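# Flip the upside-down top carton and restack it

## Task

A carton sitting on top of a stack has its bar code facing down. Flip it so the bar code faces up, set it back on top of a stack facing the same direction as the cartons beneath it and aligned with them, then open the gripper and move the arm away. It counts only if the carton stays in place on its own, without the robot holding it.

## Robot and tools

Robot: two 6-joint arms with parallel grippers, left_arm and right_arm. Scene frame: origin on the table top midway between the arms, +x out over the table, +z up, left_arm on the +y side (the names are not image sides). Bases: left_arm at (-0.045, +0.314, 0) m, quat_wxyz (+0.997, 0, 0, +0.083); right_arm at (-0.043, -0.297, 0) m, quat_wxyz (+0.998, 0, 0, -0.055). Fingers point along the gripper's +z and close along its y. end_effector_position is the point between the pads, about 1 cm short of the tips; the printed value can be off, more so at long reach.

Joint order everywhere (rows, results): shoulder (joint2), elbow (joint3), waist (joint1), wrist pitch (joint4), wrist yaw (joint5), wrist roll (joint6). Stated ranges in rad: waist -2.618 to 3.054, shoulder 0.000 to 3.142, elbow 0.000 to 3.142, wrist pitch -1.571 to 1.571, wrist yaw -1.571 to 1.571, wrist roll -2.094 to 2.094; true ends may differ by up to 0.036 rad.

A row is one flat list of 14 numbers covering both arms, each in [-1, 1]: left_arm's 6 joint values then its opening, then right_arm's 6 joints and opening. Joint values are scaled offsets, not poses: 1.0 equals 1.202 rad waist, 1.258 shoulder, 1.238 elbow, 2.073 wrist pitch, 2.022 wrist yaw and wrist roll. Opening is absolute: +1 fully open, -1 closed; in between, fingers go to where grip_measured would read that number. Optionally 12 more numbers (0 to 1) follow: per-joint stiffness scales, left 6 then right 6, in joint order; they persist until changed.

execute_actions(actions): a list of up to 15 actions; each action is a list of up to 15 rows, one row per 1/30 s step, the last row repeated to fill 15 steps. Joint offsets in every row are measured from the arm's angles at the start of that action (for a call's first action, the last reported angles). An action that would push a joint more than 0.036 rad outside its range is refused for both arms; a malformed action, or a bad first action, rejects the whole call. Asking past a real end sends the joint only to that end and may print "joint sent to its limit". An empty list just returns state and images.

move(target, speed, blocking): target is one row as above; its offsets count from the Joint positions in the latest result showing them. All joints follow paths finishing together, so the hand curves, and nothing slows for obstacles or the other arm. speed is the top rad/s of the joint with farthest to go, 0.01 to 2, default 0.5; duration is clamped to 0.5-10 s. Finger values are applied at the start. blocking=false returns after 0.5 s while motion continues; then use wait or stop before other motion commands. The result adds a "move:" line: ending (done, off_target, moving, held, fault), limits=held or limits=none, and each arm's joint farthest from target. After limits=held an arm can suddenly move fast. Faster moves and targets set deeper past contact hit and press harder; to keep pressing as before, send offsets from Joint positions to Joint targets.

wait(seconds): 0 to 10, arms hold their last command; returns early if a move ends. stop(): brakes a running move; needs room. zoom_image(camera, region): region [x0, y0, x1, y1] pixels, at most 504 by 504, from cam_high, cam_low, cam_left_wrist or cam_right_wrist (all 504x504). read_manual(section): licence texts only. finished_scene(scene): ends the current scene by its number; irreversible, reports success. Replying without a tool call ends everything.

Results: a state line per arm with end_effector_position (m) and end_effector_quat_wxyz; Joint positions and Joint velocities per arm in joint order (rad, rad/s) plus pad gap (m; 0.094 fully open); Joint targets (what joints are driven toward now); grip_measured on the command scale (each gripper may be off by about 1 mm, consistently); step readings for actions, with HELD marking held-back steps; "joint command not followed" when the clearance check altered targets; FAULT or MOTOR HOT lines.

Motion limits: each step, a joint's target stays within 0.202 (waist), 0.258 (shoulder), 0.238 (elbow), 0.573 (wrist pitch), 0.522 (yaw, roll) rad of its measured angle, and targets are scaled back if they would put the hand over 70 mm from where it is, so large offsets need several actions; resend the unfinished part. Zero offsets can let an arm sag: in a reply's first call command back to the wanted angles, then zeros, pushing further if a joint lags.

Gripping: command about 0.03 below grip_measured for a firm hold, less for lighter. In this task pad force is capped low, about 13 to 25 N, so grip carefully and avoid jerks; brief tugs or pushes may occur. Holding loads heats motors: warning at 75 °C, a 10 s arm stop at 90 °C, and at 100 °C the arm drops. Avoid: dropping or sliding the carton, knocking anything off the table, arms colliding or pressing each other, slams and hard pushes. Finish with the carton resting unsupported, gripper open and withdrawn.

Each tool is called after "Emit:" as name([rows], argument=value, ...), one row to a line, values as JSON.

## Session

Emit:
execute_actions(actions=[])

Scene clock: 0.00 s.
left_arm: end_effector_position=(+0.0348, +0.5439, +0.3786) grip_measured=+1.000 end_effector_quat_wxyz=(-0.383, +0.883, -0.270, -0.025) | right_arm: end_effector_position=(+0.1643, -0.4608, +0.2265) grip_measured=+1.000 end_effector_quat_wxyz=(+0.264, +0.065, +0.960, +0.072)
Joint names: [shoulder, elbow, waist, wrist pitch, wrist yaw, wrist roll]
Joint positions: left_arm=[ 1.142  1.79   0.952 -1.444 -0.157 -1.366  0.094] | right_arm=[ 1.336  1.383 -0.898 -1.4   -0.513 -0.815  0.094]
Joint velocities: left_arm=[-0.007 -0.012 -0.012 -0.037 -0.066 -0.051  0.   ] | right_arm=[ 0.007 -0.007 -0.002  0.007 -0.037 -0.037  0.   ]
Joint targets: left_arm=[1.137 1.799 0.952 -1.443 -0.162 -1.363] | right_arm=[1.328 1.393 -0.898 -1.399 -0.528 -0.815]
Joint stiffness scale: left_arm=[1. 1. 1. 1. 1. 1.] | right_arm=[1. 1. 1. 1. 1. 1.]

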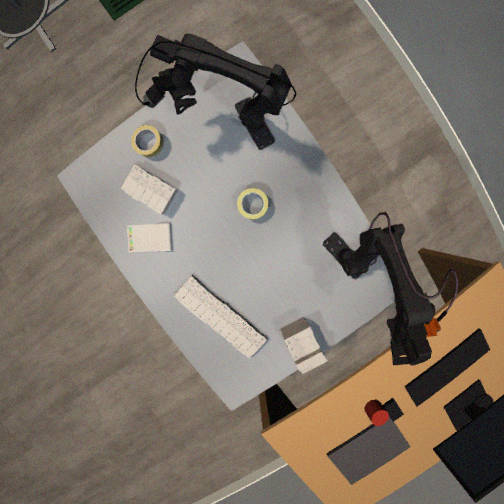

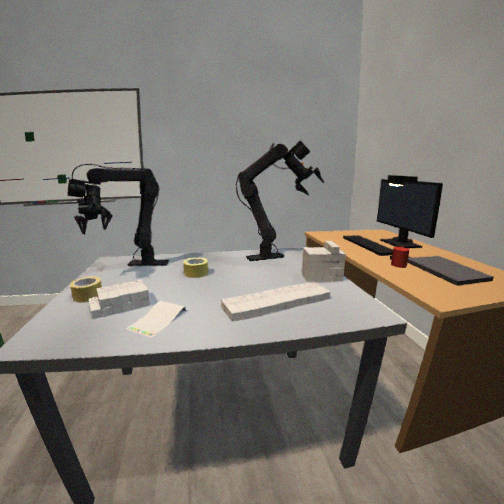

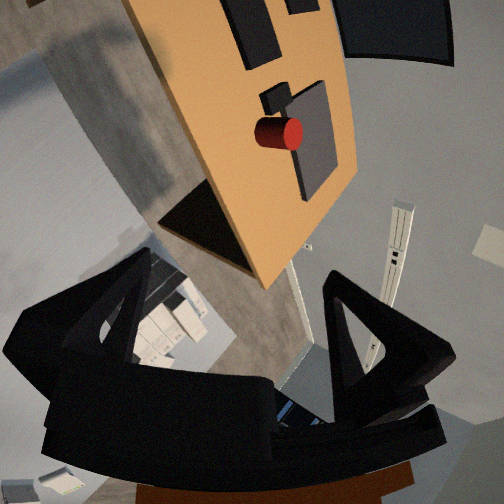

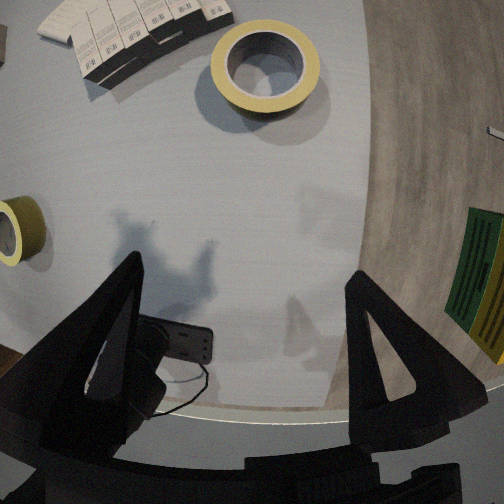

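Emit:
zoom_image(camera="cam_high", region=[250, 290, 370, 410])

Emit:
zoom_image(camera="cam_low", region=[270, 220, 370, 320])

Emit:
zoom_image(camera="cam_high", region=[90, 110, 290, 370])

Region (250, 290, 370, 410) of cam_high's 504x504 image, scaled by 4.200, with more detail than that image has.

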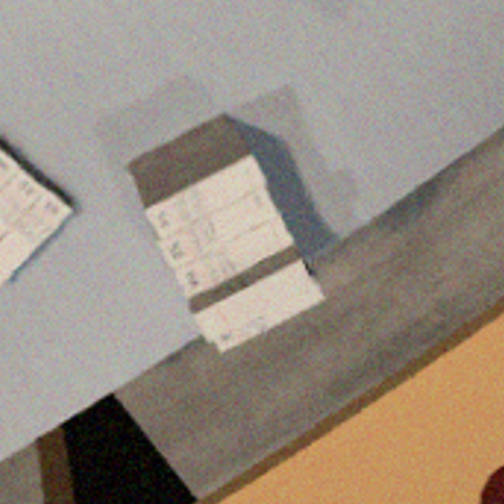

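Region (270, 220, 370, 320) of cam_low's 504x504 image, scaled by 5.040, with more detail than that image has.

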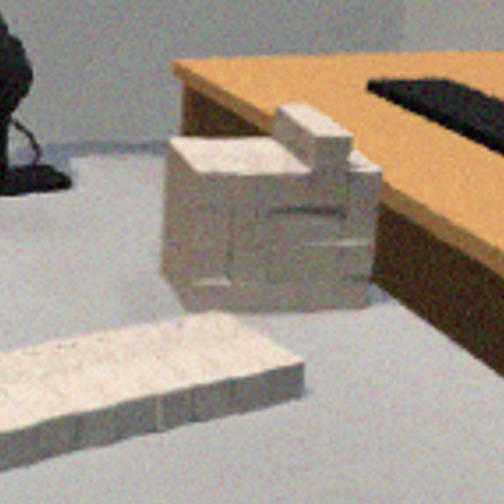

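Region (90, 110, 290, 370) of cam_high's 504x504 image, scaled by 1.938, with more detail than that image has; it fills the left 388 columns of this view, and the rest is white.

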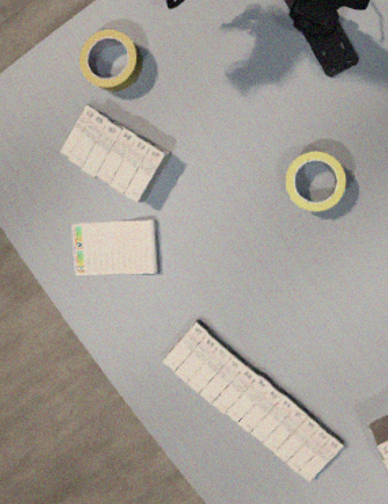

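Emit:
move(target=[0.548,0.084,-0.547,-0.041,0.078,0.948,1, 0,0,0,0,0,0,1], speed=1.0)

Scene clock: 107.97 s.
left_arm: end_effector_position=(+0.2680, +0.4745, +0.1905) grip_measured=+1.000 end_effector_quat_wxyz=(+0.032, +0.037, +0.999, +0.023) | right_arm: end_effector_position=(+0.1635, -0.4615, +0.2259) grip_measured=+1.000 end_effector_quat_wxyz=(+0.261, +0.066, +0.961, +0.070)
Joint names: [shoulder, elbow, waist, wrist pitch, wrist yaw, wrist roll]
Joint positions: left_arm=[ 1.835  1.854  0.301 -1.512 -0.009  0.54   0.094] | right_arm=[ 1.336  1.383 -0.898 -1.4   -0.506 -0.815  0.094]
Joint velocities: left_arm=[-0.007 -0.002  0.012 -0.007 -0.051 -0.037  0.   ] | right_arm=[-0.007  0.002  0.012  0.007 -0.037  0.007  0.   ]
Joint targets: left_arm=[1.831 1.894 0.294 -1.529 0.000 0.551] | right_arm=[1.336 1.383 -0.898 -1.400 -0.513 -0.815]
Joint stiffness scale: left_arm=[1. 1. 1. 1. 1. 1.] | right_arm=[1. 1. 1. 1. 1. 1.]
move: off_target (left_arm); limits=none; left_arm: farthest joint: the elbow, 0.040 radians from its target (0.104 radians at the start); right_arm: farthest joint: the wrist yaw, 0.007 radians from its target (0.000 radians at the start)

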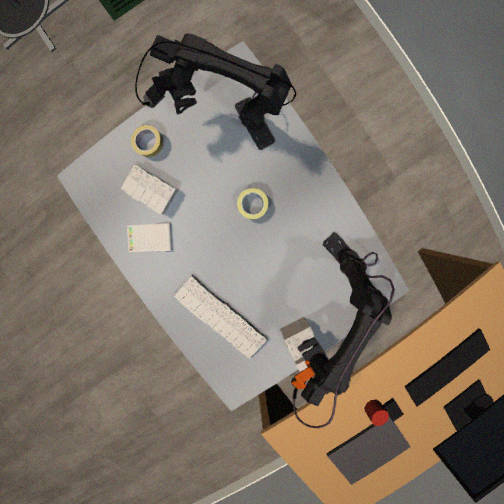

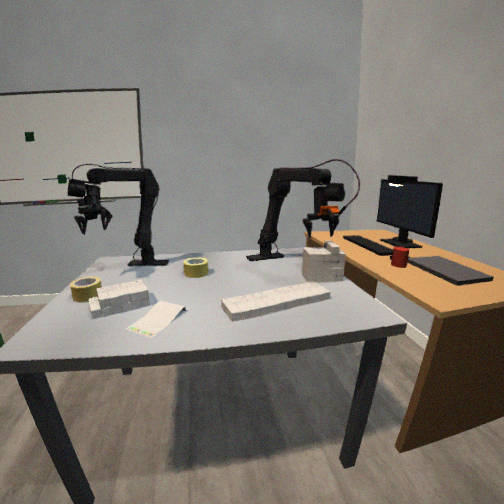

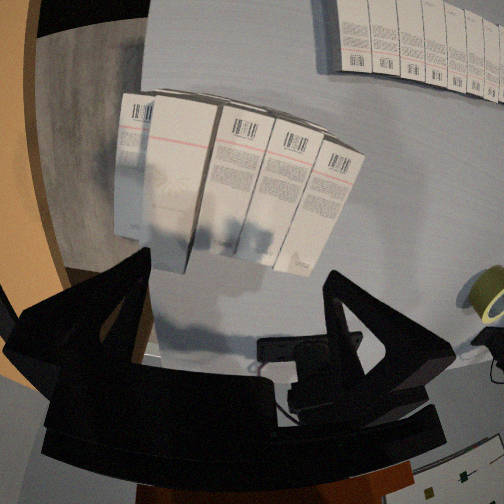

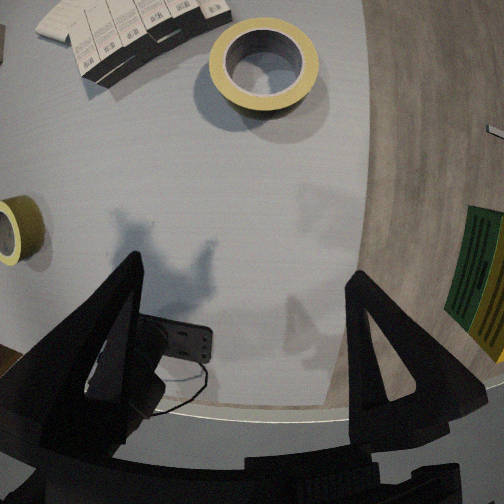

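Emit:
move(target=[0.148,0.231,0.043,-0.016,0.004,0.084,1, 0.13,-0.346,0.83,0.68,0.25,-0.187,-0.2], speed=0.9)

Scene clock: 171.80 s.
left_arm: end_effector_position=(+0.3072, +0.5125, +0.1914) grip_measured=+1.000 end_effector_quat_wxyz=(+0.050, +0.096, +0.993, +0.040) | right_arm: end_effector_position=(+0.4100, -0.3016, +0.1759) grip_measured=-0.197 end_effector_quat_wxyz=(+0.402, -0.487, +0.725, -0.275)
Joint names: [shoulder, elbow, waist, wrist pitch, wrist yaw, wrist roll]
Joint positions: left_arm=[ 2.016  2.103  0.341 -1.529 -0.009  0.7    0.094] | right_arm=[ 1.5    0.956  0.097 -0.009 -0.005 -1.194  0.038]
Joint velocities: left_arm=[-0.007  0.007 -0.017  0.007  0.095 -0.022  0.   ] | right_arm=[-0.012 -0.012 -0.022 -0.066  0.007 -0.022  0.   ]
Joint targets: left_arm=[2.021 2.140 0.353 -1.546 -0.001 0.710] | right_arm=[1.500 0.954 0.100 0.010 -0.001 -1.193]
Joint stiffness scale: left_arm=[1. 1. 1. 1. 1. 1.] | right_arm=[1. 1. 1. 1. 1. 1.]
move: off_target (left_arm); limits=none; left_arm: farthest joint: the elbow, 0.037 radians from its target (0.286 radians at the start); right_arm: farthest joint: the wrist pitch, 0.019 radians from its target (1.410 radians at the start)

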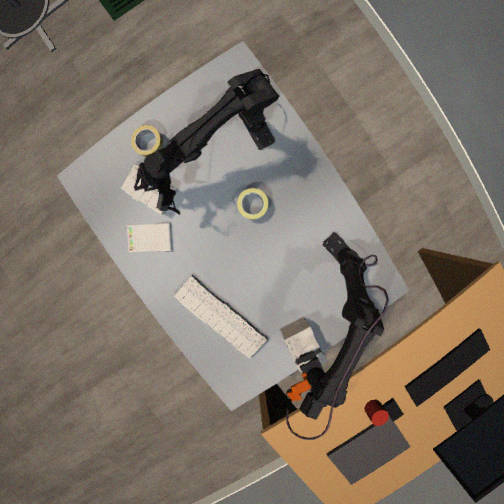

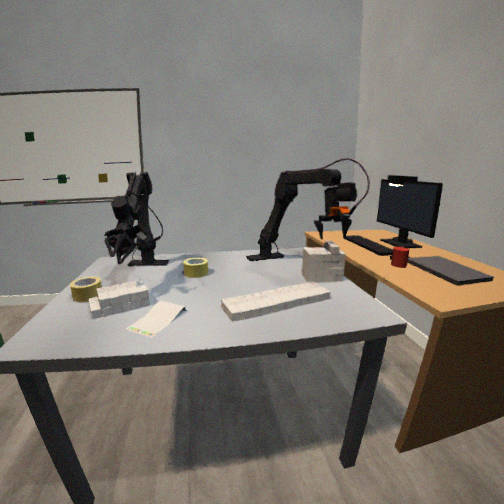

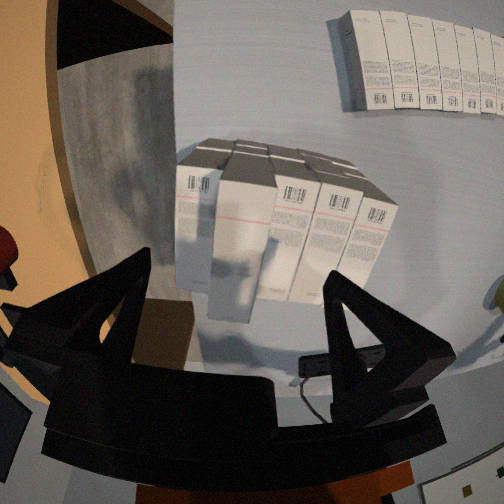

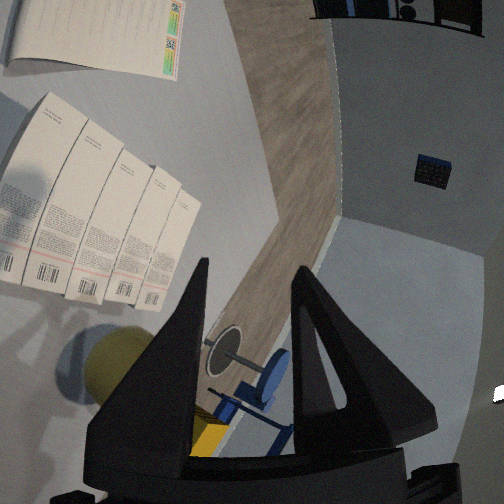

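Emit:
move(target=[0.081,0.019,0.006,-0.008,0.004,0.005,0.3, 0.18,-0.352,0.831,0.603,0.002,-0.187,1], speed=0.9)

Scene clock: 193.43 s.
left_arm: end_effector_position=(+0.3119, +0.5151, +0.1527) grip_measured=+0.302 end_effector_quat_wxyz=(+0.009, +0.096, +0.995, +0.012) | right_arm: end_effector_position=(+0.2074, +0.0809, +0.1786) grip_measured=+1.000 end_effector_quat_wxyz=(+0.684, -0.670, +0.201, -0.207)
Joint names: [shoulder, elbow, waist, wrist pitch, wrist yaw, wrist roll]
Joint positions: left_arm=[ 2.116  2.103  0.341 -1.529 -0.009  0.7    0.061] | right_arm=[ 1.723  0.526  1.093  1.219 -0.002 -1.574  0.094]
Joint velocities: left_arm=[-0.002 -0.007 -0.032 -0.037 -0.007 -0.007  0.   ] | right_arm=[-0.007 -0.007 -0.017 -0.007 -0.051  0.037  0.   ]
Joint targets: left_arm=[2.118 2.127 0.348 -1.546 -0.001 0.710] | right_arm=[1.726 0.521 1.096 1.241 -0.001 -1.572]
Joint stiffness scale: left_arm=[1. 1. 1. 1. 1. 1.] | right_arm=[1. 1. 1. 1. 1. 1.]
move: off_target (left_arm, right_arm); limits=none; left_arm: farthest joint: the elbow, 0.023 radians from its target (0.023 radians at the start); right_arm: farthest joint: the wrist pitch, 0.022 radians from its target (1.250 radians at the start)

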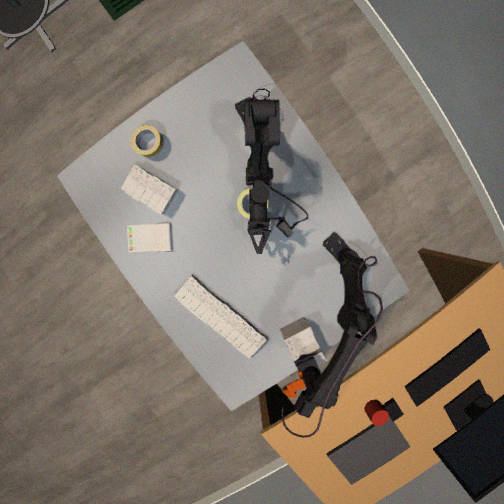

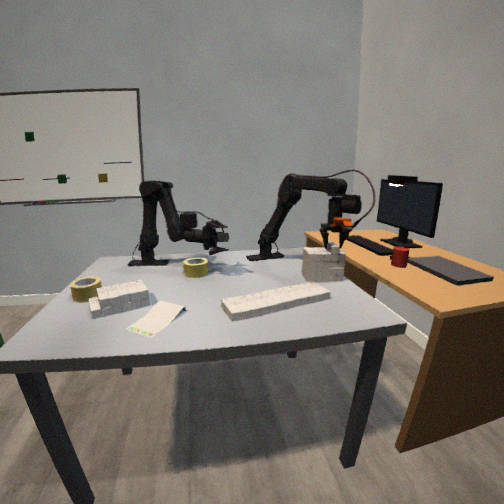

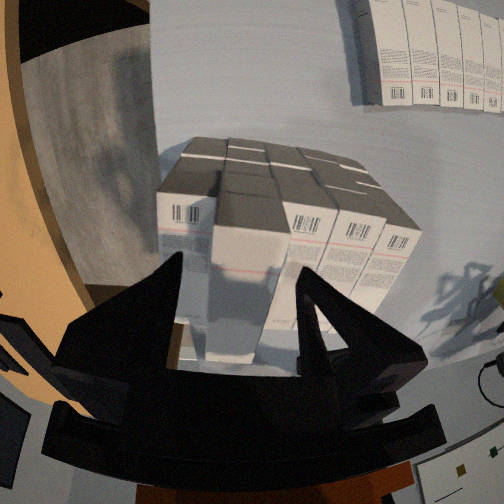

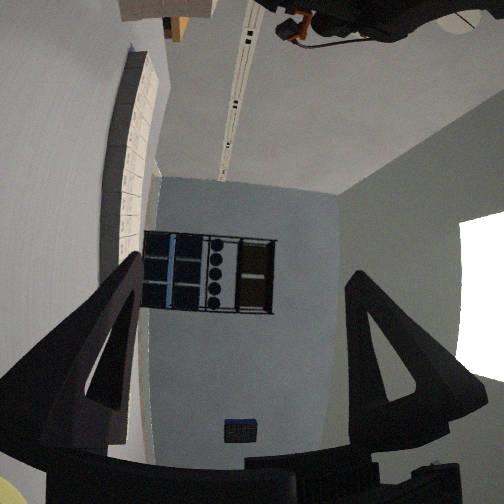

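Emit:
zoom_image(camera="cam_low", region=[290, 200, 370, 290])

Region (290, 200, 370, 290) of cam_low's 504x504 image, scaled by 5.600, with more detail than that image has.

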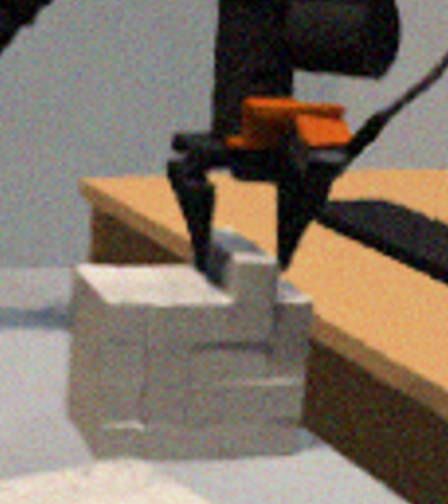

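Emit:
move(target=[0.014,-0.038,0.0,-0.008,0.004,0.005,0.3, 0.002,-0.004,0.002,0.01,0,0,1], speed=0.1)

Emit:
zoom_image(camera="cam_low", region=[290, 200, 370, 290])

Scene clock: 211.97 s.
left_arm: end_effector_position=(+0.3061, +0.5119, +0.1372) grip_measured=+0.302 end_effector_quat_wxyz=(-0.013, +0.097, +0.995, -0.003) | right_arm: end_effector_position=(+0.2074, +0.0809, +0.1787) grip_measured=+1.000 end_effector_quat_wxyz=(+0.684, -0.670, +0.200, -0.208)
Joint names: [shoulder, elbow, waist, wrist pitch, wrist yaw, wrist roll]
Joint positions: left_arm=[ 2.135  2.069  0.341 -1.53  -0.009  0.7    0.061] | right_arm=[ 1.723  0.526  1.093  1.219 -0.002 -1.576  0.094]
Joint velocities: left_arm=[-0.012 -0.017  0.007  0.007 -0.037 -0.125  0.   ] | right_arm=[-0.032  0.007  0.007 -0.037 -0.022 -0.007  0.   ]
Joint targets: left_arm=[2.134 2.056 0.341 -1.546 -0.001 0.710] | right_arm=[1.726 0.521 1.095 1.240 -0.002 -1.574]
Joint stiffness scale: left_arm=[1. 1. 1. 1. 1. 1.] | right_arm=[1. 1. 1. 1. 1. 1.]
move: done; limits=none; left_arm: farthest joint: the wrist pitch, 0.015 radians from its target (0.016 radians at the start); right_arm: farthest joint: the wrist pitch, 0.020 radians from its target (0.020 radians at the start)

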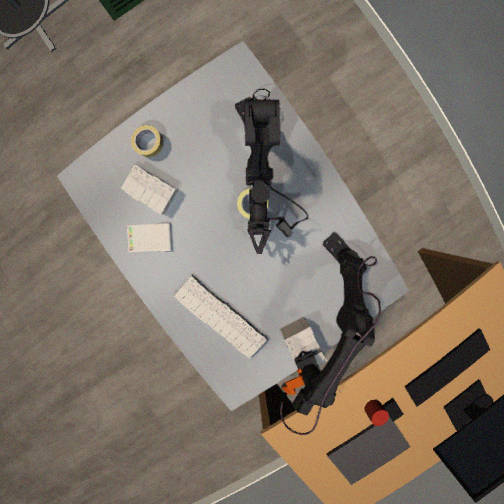

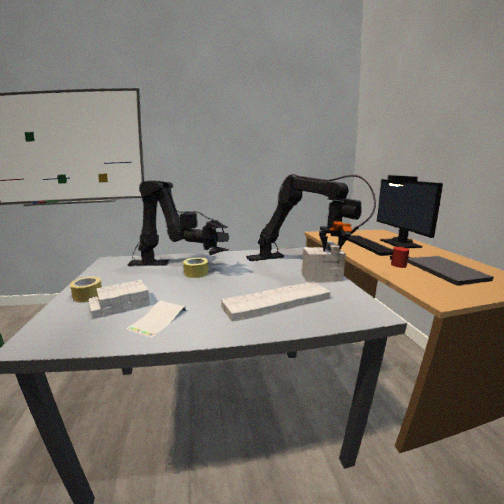

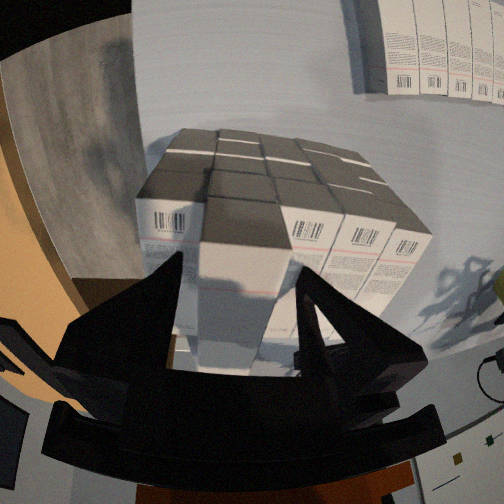

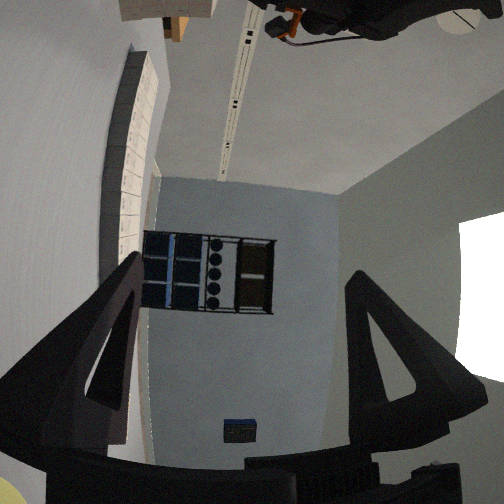

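Region (290, 200, 370, 290) of cam_low's 504x504 image, scaled by 5.600, with more detail than that image has.

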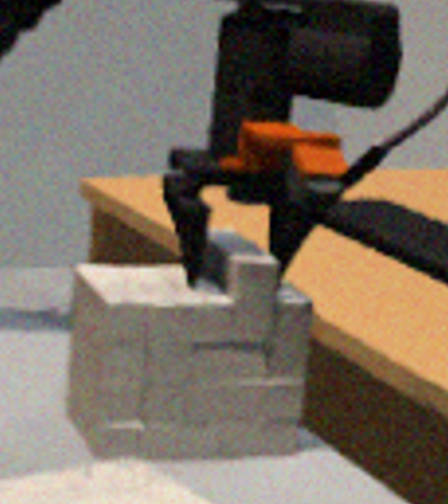

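Emit:
move(target=[0,0,0,-0.004,0,0,-0.3, 0.002,-0.004,0.002,0.01,0,0,1])

Scene clock: 216.03 s.
left_arm: end_effector_position=(+0.3060, +0.5119, +0.1372) grip_measured=-0.298 end_effector_quat_wxyz=(-0.013, +0.097, +0.995, -0.003) | right_arm: end_effector_position=(+0.2074, +0.0809, +0.1787) grip_measured=+1.000 end_effector_quat_wxyz=(+0.683, -0.670, +0.200, -0.209)
Joint names: [shoulder, elbow, waist, wrist pitch, wrist yaw, wrist roll]
Joint positions: left_arm=[ 2.135  2.069  0.341 -1.531 -0.01   0.7    0.033] | right_arm=[ 1.723  0.526  1.093  1.219 -0.002 -1.578  0.094]
Joint velocities: left_arm=[-0.007  0.012 -0.002  0.007  0.051 -0.066  0.001] | right_arm=[ 0.007  0.012 -0.002 -0.007 -0.081  0.051  0.   ]
Joint targets: left_arm=[2.135 2.069 0.341 -1.539 -0.009 0.700] | right_arm=[1.726 0.521 1.095 1.240 -0.002 -1.576]
Joint stiffness scale: left_arm=[1. 1. 1. 1. 1. 1.] | right_arm=[1. 1. 1. 1. 1. 1.]
move: done; limits=none; left_arm: farthest joint: the wrist pitch, 0.008 radians from its target (0.008 radians at the start); right_arm: farthest joint: the wrist pitch, 0.020 radians from its target (0.020 radians at the start)

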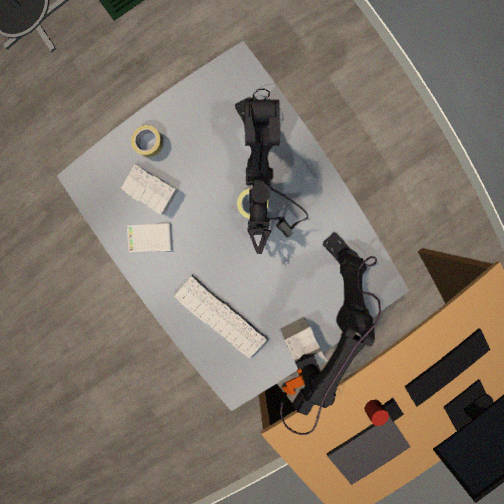

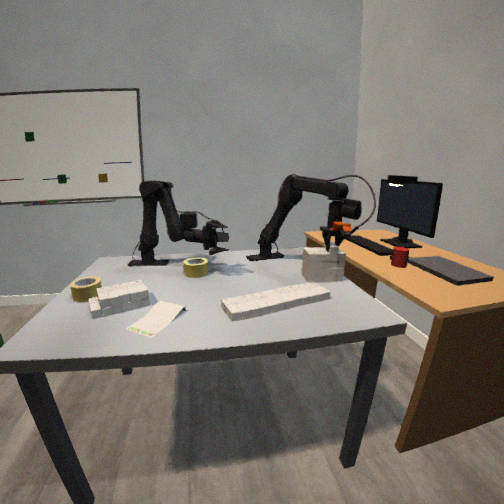

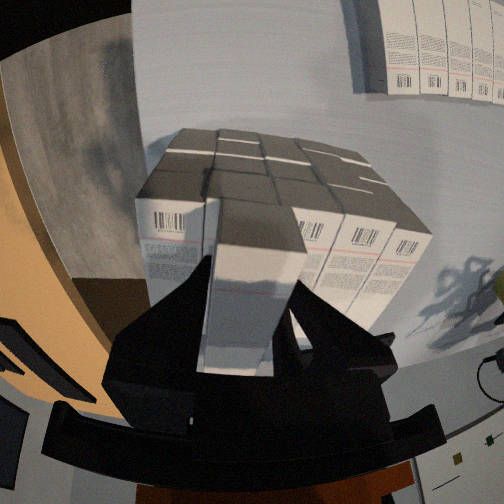

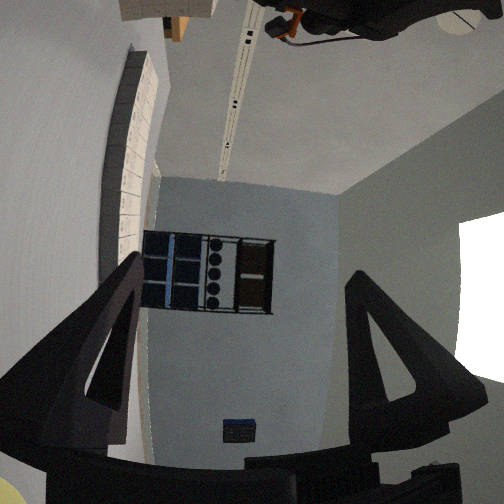

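Emit:
move(target=[0,0,0,-0.004,0,0,-0.42, 0.002,-0.004,0.002,0.01,0,0,1])

Scene clock: 220.10 s.
left_arm: end_effector_position=(+0.3060, +0.5119, +0.1372) grip_measured=-0.338 end_effector_quat_wxyz=(-0.013, +0.097, +0.995, -0.003) | right_arm: end_effector_position=(+0.2074, +0.0809, +0.1787) grip_measured=+1.000 end_effector_quat_wxyz=(+0.683, -0.671, +0.199, -0.210)
Joint names: [shoulder, elbow, waist, wrist pitch, wrist yaw, wrist roll]
Joint positions: left_arm=[ 2.135  2.069  0.341 -1.531 -0.01   0.7    0.031] | right_arm=[ 1.723  0.526  1.093  1.219 -0.002 -1.581  0.094]
Joint velocities: left_arm=[ 0.002  0.002  0.007 -0.022 -0.007 -0.037 -0.001] | right_arm=[-0.002 -0.017 -0.002 -0.081 -0.051 -0.007  0.   ]
Joint targets: left_arm=[2.135 2.069 0.341 -1.539 -0.010 0.700] | right_arm=[1.726 0.521 1.095 1.240 -0.002 -1.578]
Joint stiffness scale: left_arm=[1. 1. 1. 1. 1. 1.] | right_arm=[1. 1. 1. 1. 1. 1.]
move: done; limits=none; left_arm: farthest joint: the wrist pitch, 0.009 radians from its target (0.009 radians at the start); right_arm: farthest joint: the wrist pitch, 0.020 radians from its target (0.020 radians at the start)

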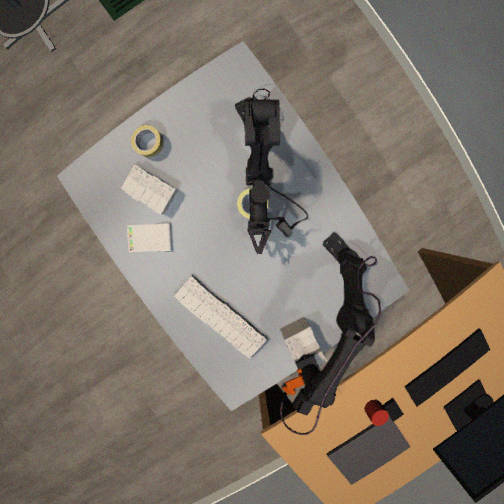

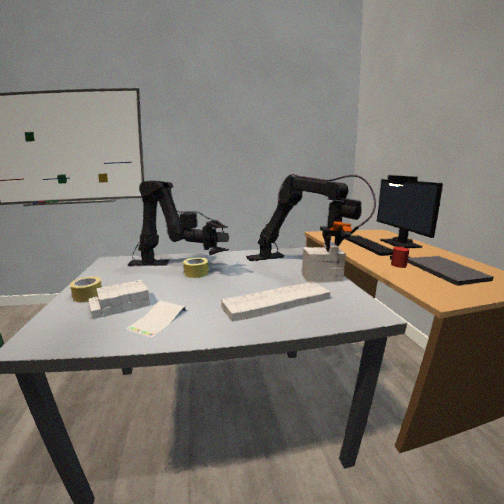

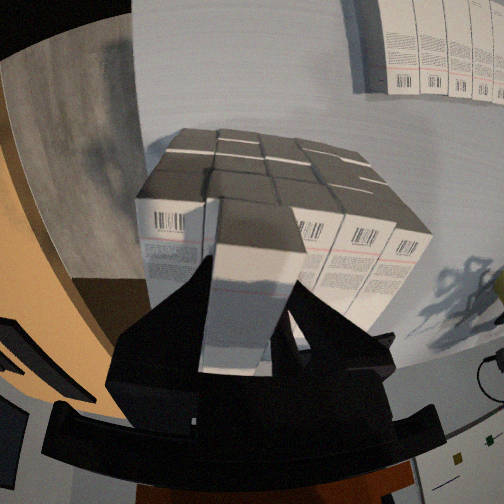

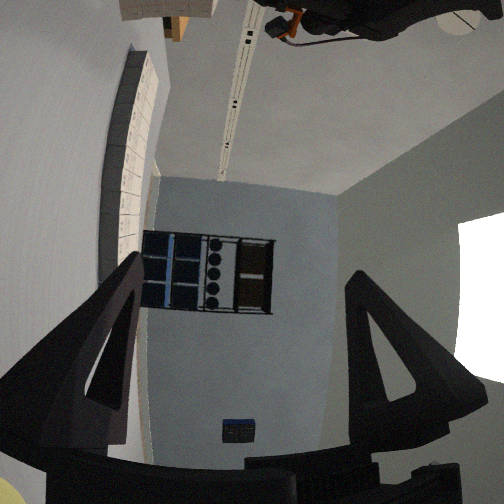

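Emit:
move(target=[-0.09,0.02,0,-0.004,0,-0.08,-0.39, 0.05,-0.021,0.002,0.037,0,0.004,0.2], speed=0.25)

Scene clock: 246.97 s.
left_arm: end_effector_position=(+0.3035, +0.5105, +0.1691) grip_measured=-0.338 end_effector_quat_wxyz=(+0.023, +0.021, +0.999, +0.019) | right_arm: end_effector_position=(+0.2068, +0.0800, +0.1594) grip_measured=+0.203 end_effector_quat_wxyz=(+0.675, -0.678, +0.201, -0.208)
Joint names: [shoulder, elbow, waist, wrist pitch, wrist yaw, wrist roll]
Joint positions: left_arm=[ 2.051  2.069  0.341 -1.531 -0.01   0.549  0.031] | right_arm=[ 1.783  0.507  1.093  1.275 -0.002 -1.581  0.057]
Joint velocities: left_arm=[-0.002  0.002 -0.012  0.022 -0.022 -0.051 -0.   ] | right_arm=[ 0.002 -0.002  0.002 -0.051 -0.022  0.007  0.001]
Joint targets: left_arm=[2.021 2.094 0.341 -1.539 -0.010 0.538] | right_arm=[1.787 0.500 1.095 1.296 -0.002 -1.572]
Joint stiffness scale: left_arm=[1. 1. 1. 1. 1. 1.] | right_arm=[1. 1. 1. 1. 1. 1.]
move: off_target (left_arm, right_arm); limits=none; left_arm: farthest joint: the shoulder, 0.029 radians from its target (0.113 radians at the start); right_arm: farthest joint: the wrist pitch, 0.021 radians from its target (0.076 radians at the start)

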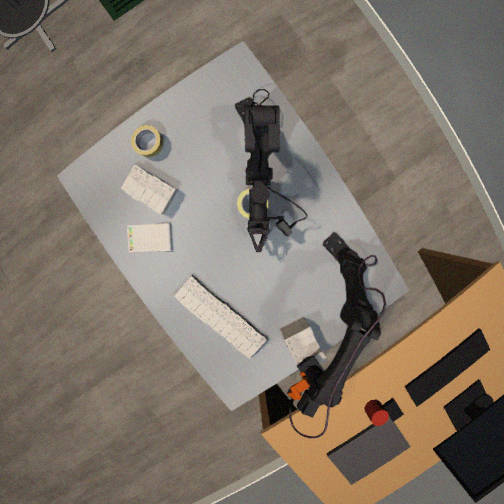

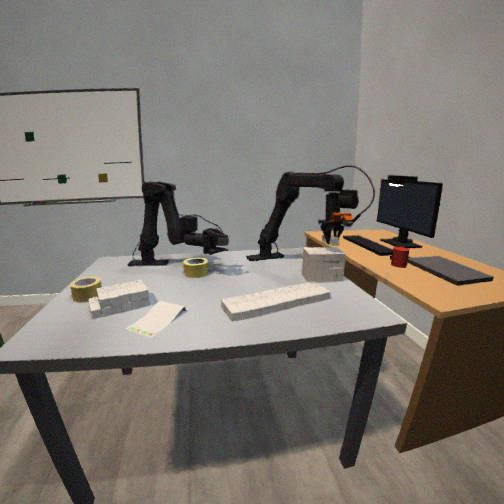

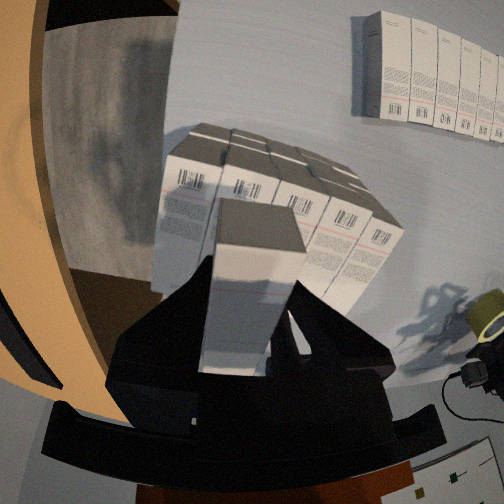

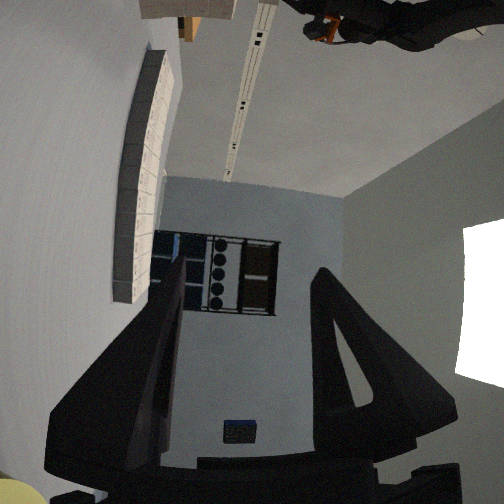

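Emit:
move(target=[-0.184,-0.254,-0.823,0.027,0.005,-0.997,-0.39, 0.003,-0.005,0.002,0.01,0,0.004,0.2], speed=0.9)

Scene clock: 256.67 s.
left_arm: end_effector_position=(+0.2589, +0.1571, +0.1622) grip_measured=-0.338 end_effector_quat_wxyz=(-0.001, -0.469, +0.883, +0.002) | right_arm: end_effector_position=(+0.2068, +0.0800, +0.1594) grip_measured=+0.203 end_effector_quat_wxyz=(+0.675, -0.679, +0.200, -0.208)
Joint names: [shoulder, elbow, waist, wrist pitch, wrist yaw, wrist roll]
Joint positions: left_arm=[ 1.855  1.769 -0.645 -1.489  0.    -1.456  0.031] | right_arm=[ 1.783  0.507  1.093  1.275 -0.002 -1.583  0.057]
Joint velocities: left_arm=[ 0.002 -0.002 -0.027 -0.037 -0.022  0.007 -0.   ] | right_arm=[-0.007 -0.002 -0.007  0.051  0.066 -0.022 -0.001]
Joint targets: left_arm=[1.820 1.754 -0.648 -1.475 0.001 -1.467] | right_arm=[1.787 0.501 1.095 1.295 -0.002 -1.573]
Joint stiffness scale: left_arm=[1. 1. 1. 1. 1. 1.] | right_arm=[1. 1. 1. 1. 1. 1.]
move: off_target (left_arm, right_arm); limits=none; left_arm: farthest joint: the shoulder, 0.035 radians from its target (0.232 radians at the start); right_arm: farthest joint: the wrist pitch, 0.021 radians from its target (0.021 radians at the start)

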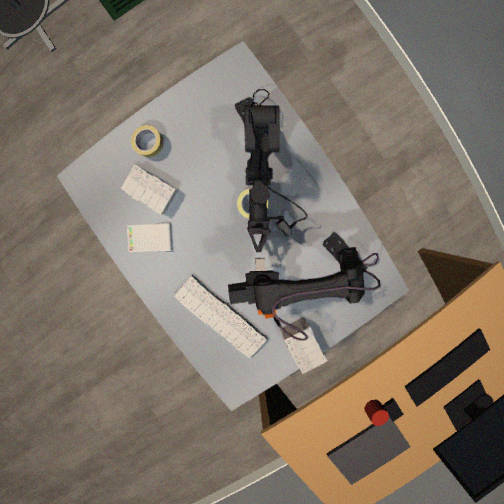

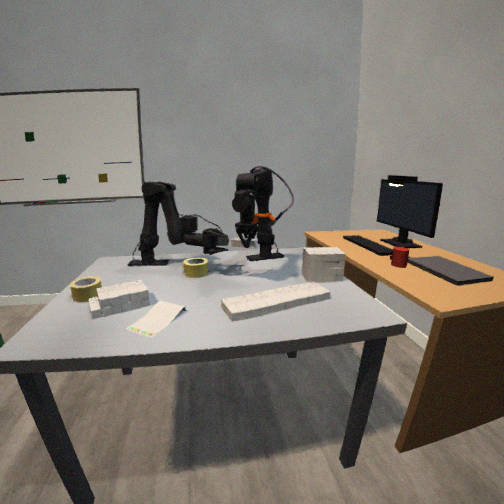

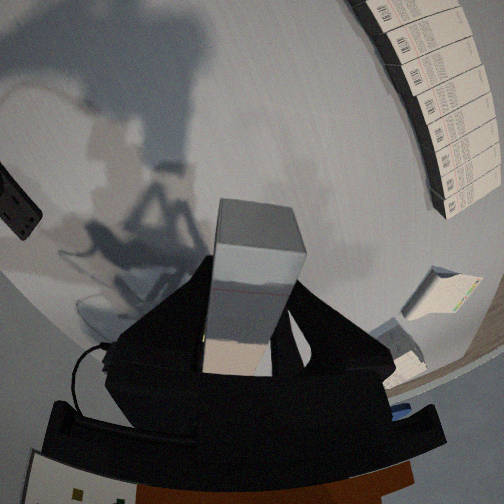

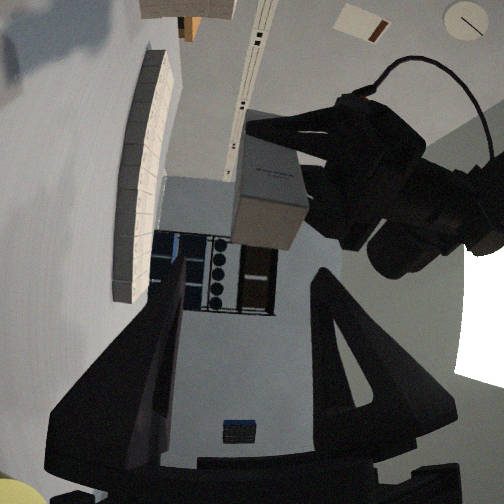

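Emit:
move(target=[0.008,-0.012,-0.121,0.007,0,-0.078,-0.39, 0.003,-0.005,0.002,0.01,0,0.004,0.2], speed=0.2)

Emit:
zoom_image(camera="cam_low", region=[170, 190, 290, 280])

Emit:
zoom_image(camera="cam_high", region=[210, 200, 310, 320])

Scene clock: 267.77 s.
left_arm: end_effector_position=(+0.2313, +0.1197, +0.1573) grip_measured=-0.338 end_effector_quat_wxyz=(-0.003, -0.473, +0.881, +0.009) | right_arm: end_effector_position=(+0.2068, +0.0800, +0.1594) grip_measured=+0.203 end_effector_quat_wxyz=(+0.675, -0.679, +0.200, -0.209)
Joint names: [shoulder, elbow, waist, wrist pitch, wrist yaw, wrist roll]
Joint positions: left_arm=[ 1.85   1.743 -0.783 -1.483 -0.002 -1.603  0.031] | right_arm=[ 1.783  0.507  1.093  1.275 -0.002 -1.584  0.057]
Joint velocities: left_arm=[-0.012  0.002  0.002  0.081 -0.037 -0.051  0.001] | right_arm=[ 0.007  0.002  0.002 -0.022 -0.066 -0.051 -0.   ]
Joint targets: left_arm=[1.865 1.754 -0.790 -1.475 0.000 -1.614] | right_arm=[1.787 0.501 1.095 1.295 -0.002 -1.575]
Joint stiffness scale: left_arm=[1. 1. 1. 1. 1. 1.] | right_arm=[1. 1. 1. 1. 1. 1.]
move: off_target (right_arm); limits=none; left_arm: farthest joint: the shoulder, 0.015 radians from its target (0.015 radians at the start); right_arm: farthest joint: the wrist pitch, 0.021 radians from its target (0.021 radians at the start)

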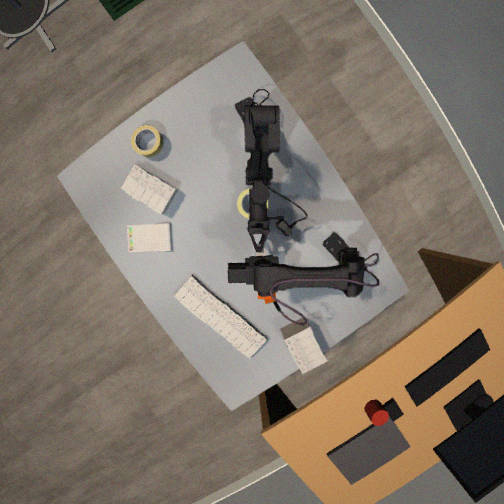

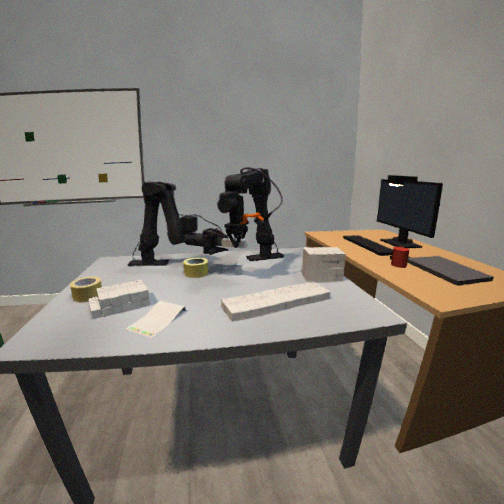

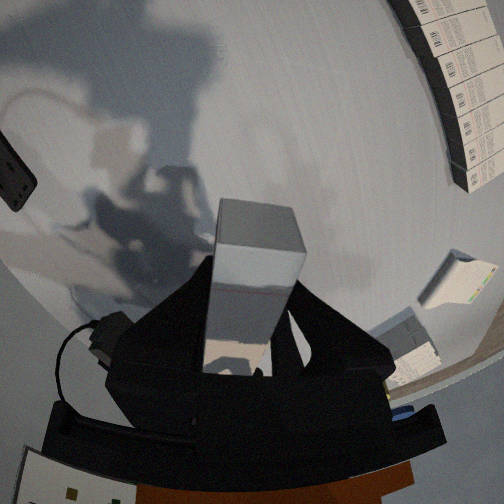

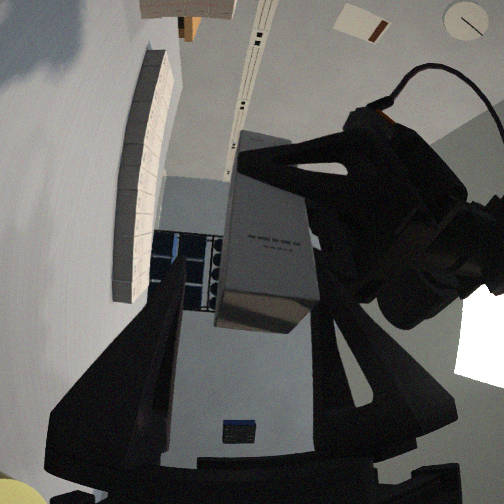

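Region (170, 190, 290, 280) of cam_low's 504x504 image, scaled by 4.200, with more detail than that image has; it fills the top 378 rows of this view, and the rest is white.

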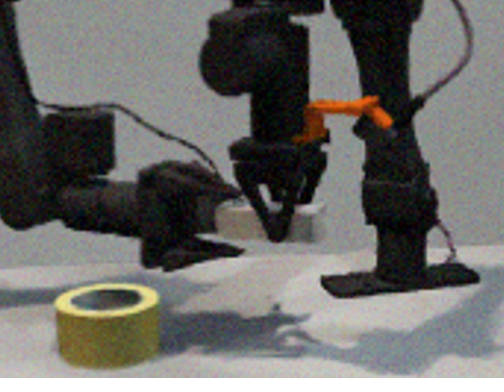

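Region (210, 200, 310, 320) of cam_high's 504x504 image, scaled by 4.200, with more detail than that image has.

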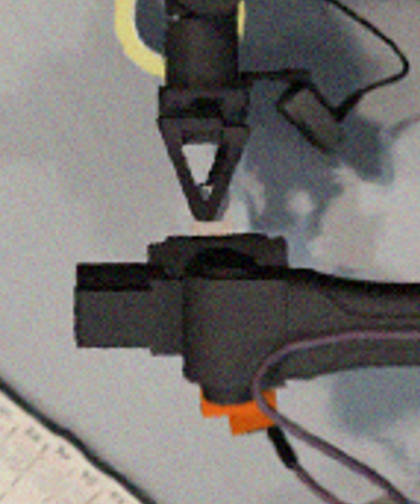

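Emit:
move(target=[0.022,0.004,-0.004,0.004,0,-0.004,-0.39, 0.003,-0.005,0.002,0.01,0,0.004,-0.1], speed=0.1)

Scene clock: 276.07 s.
left_arm: end_effector_position=(+0.2319, +0.1192, +0.1498) grip_measured=-0.338 end_effector_quat_wxyz=(-0.009, -0.473, +0.881, +0.020) | right_arm: end_effector_position=(+0.2068, +0.0801, +0.1582) grip_measured=-0.097 end_effector_quat_wxyz=(+0.674, -0.680, +0.200, -0.208)
Joint names: [shoulder, elbow, waist, wrist pitch, wrist yaw, wrist roll]
Joint positions: left_arm=[ 1.874  1.743 -0.783 -1.483 -0.002 -1.603  0.031] | right_arm=[ 1.785  0.507  1.093  1.274 -0.002 -1.584  0.042]
Joint velocities: left_arm=[ 0.002 -0.017  0.012 -0.125 -0.022 -0.007 -0.   ] | right_arm=[-0.007 -0.017 -0.007  0.125 -0.022  0.051 -0.001]
Joint targets: left_arm=[1.878 1.748 -0.788 -1.474 -0.002 -1.611] | right_arm=[1.787 0.501 1.095 1.296 -0.002 -1.576]
Joint stiffness scale: left_arm=[1. 1. 1. 1. 1. 1.] | right_arm=[1. 1. 1. 1. 1. 1.]
move: off_target (right_arm); limits=none; left_arm: farthest joint: the wrist pitch, 0.008 radians from its target (0.008 radians at the start); right_arm: farthest joint: the wrist pitch, 0.022 radians from its target (0.021 radians at the start)

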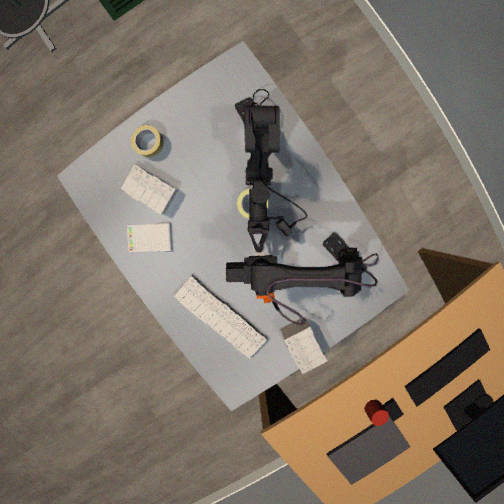

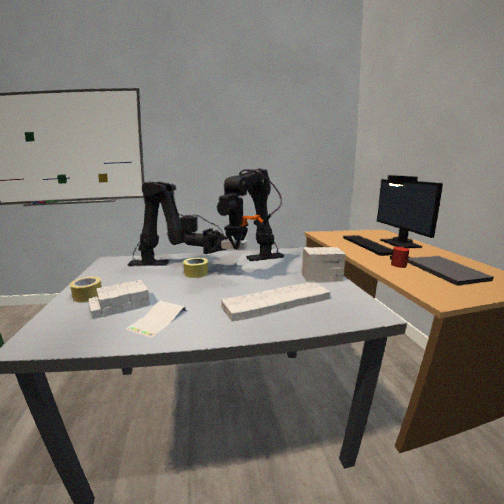

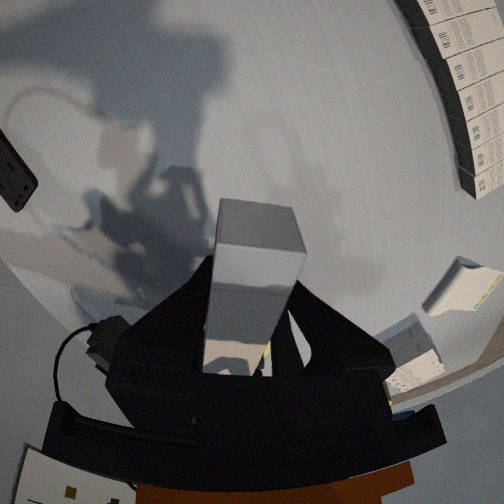

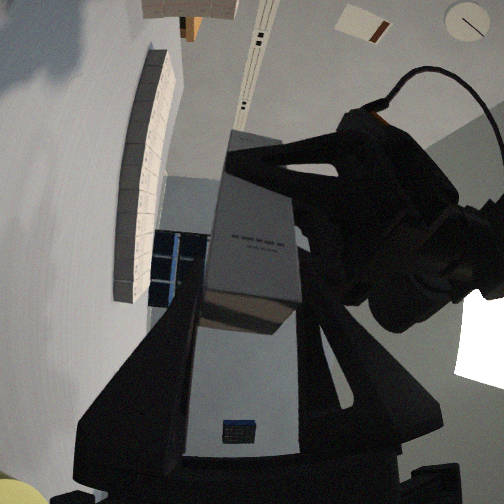

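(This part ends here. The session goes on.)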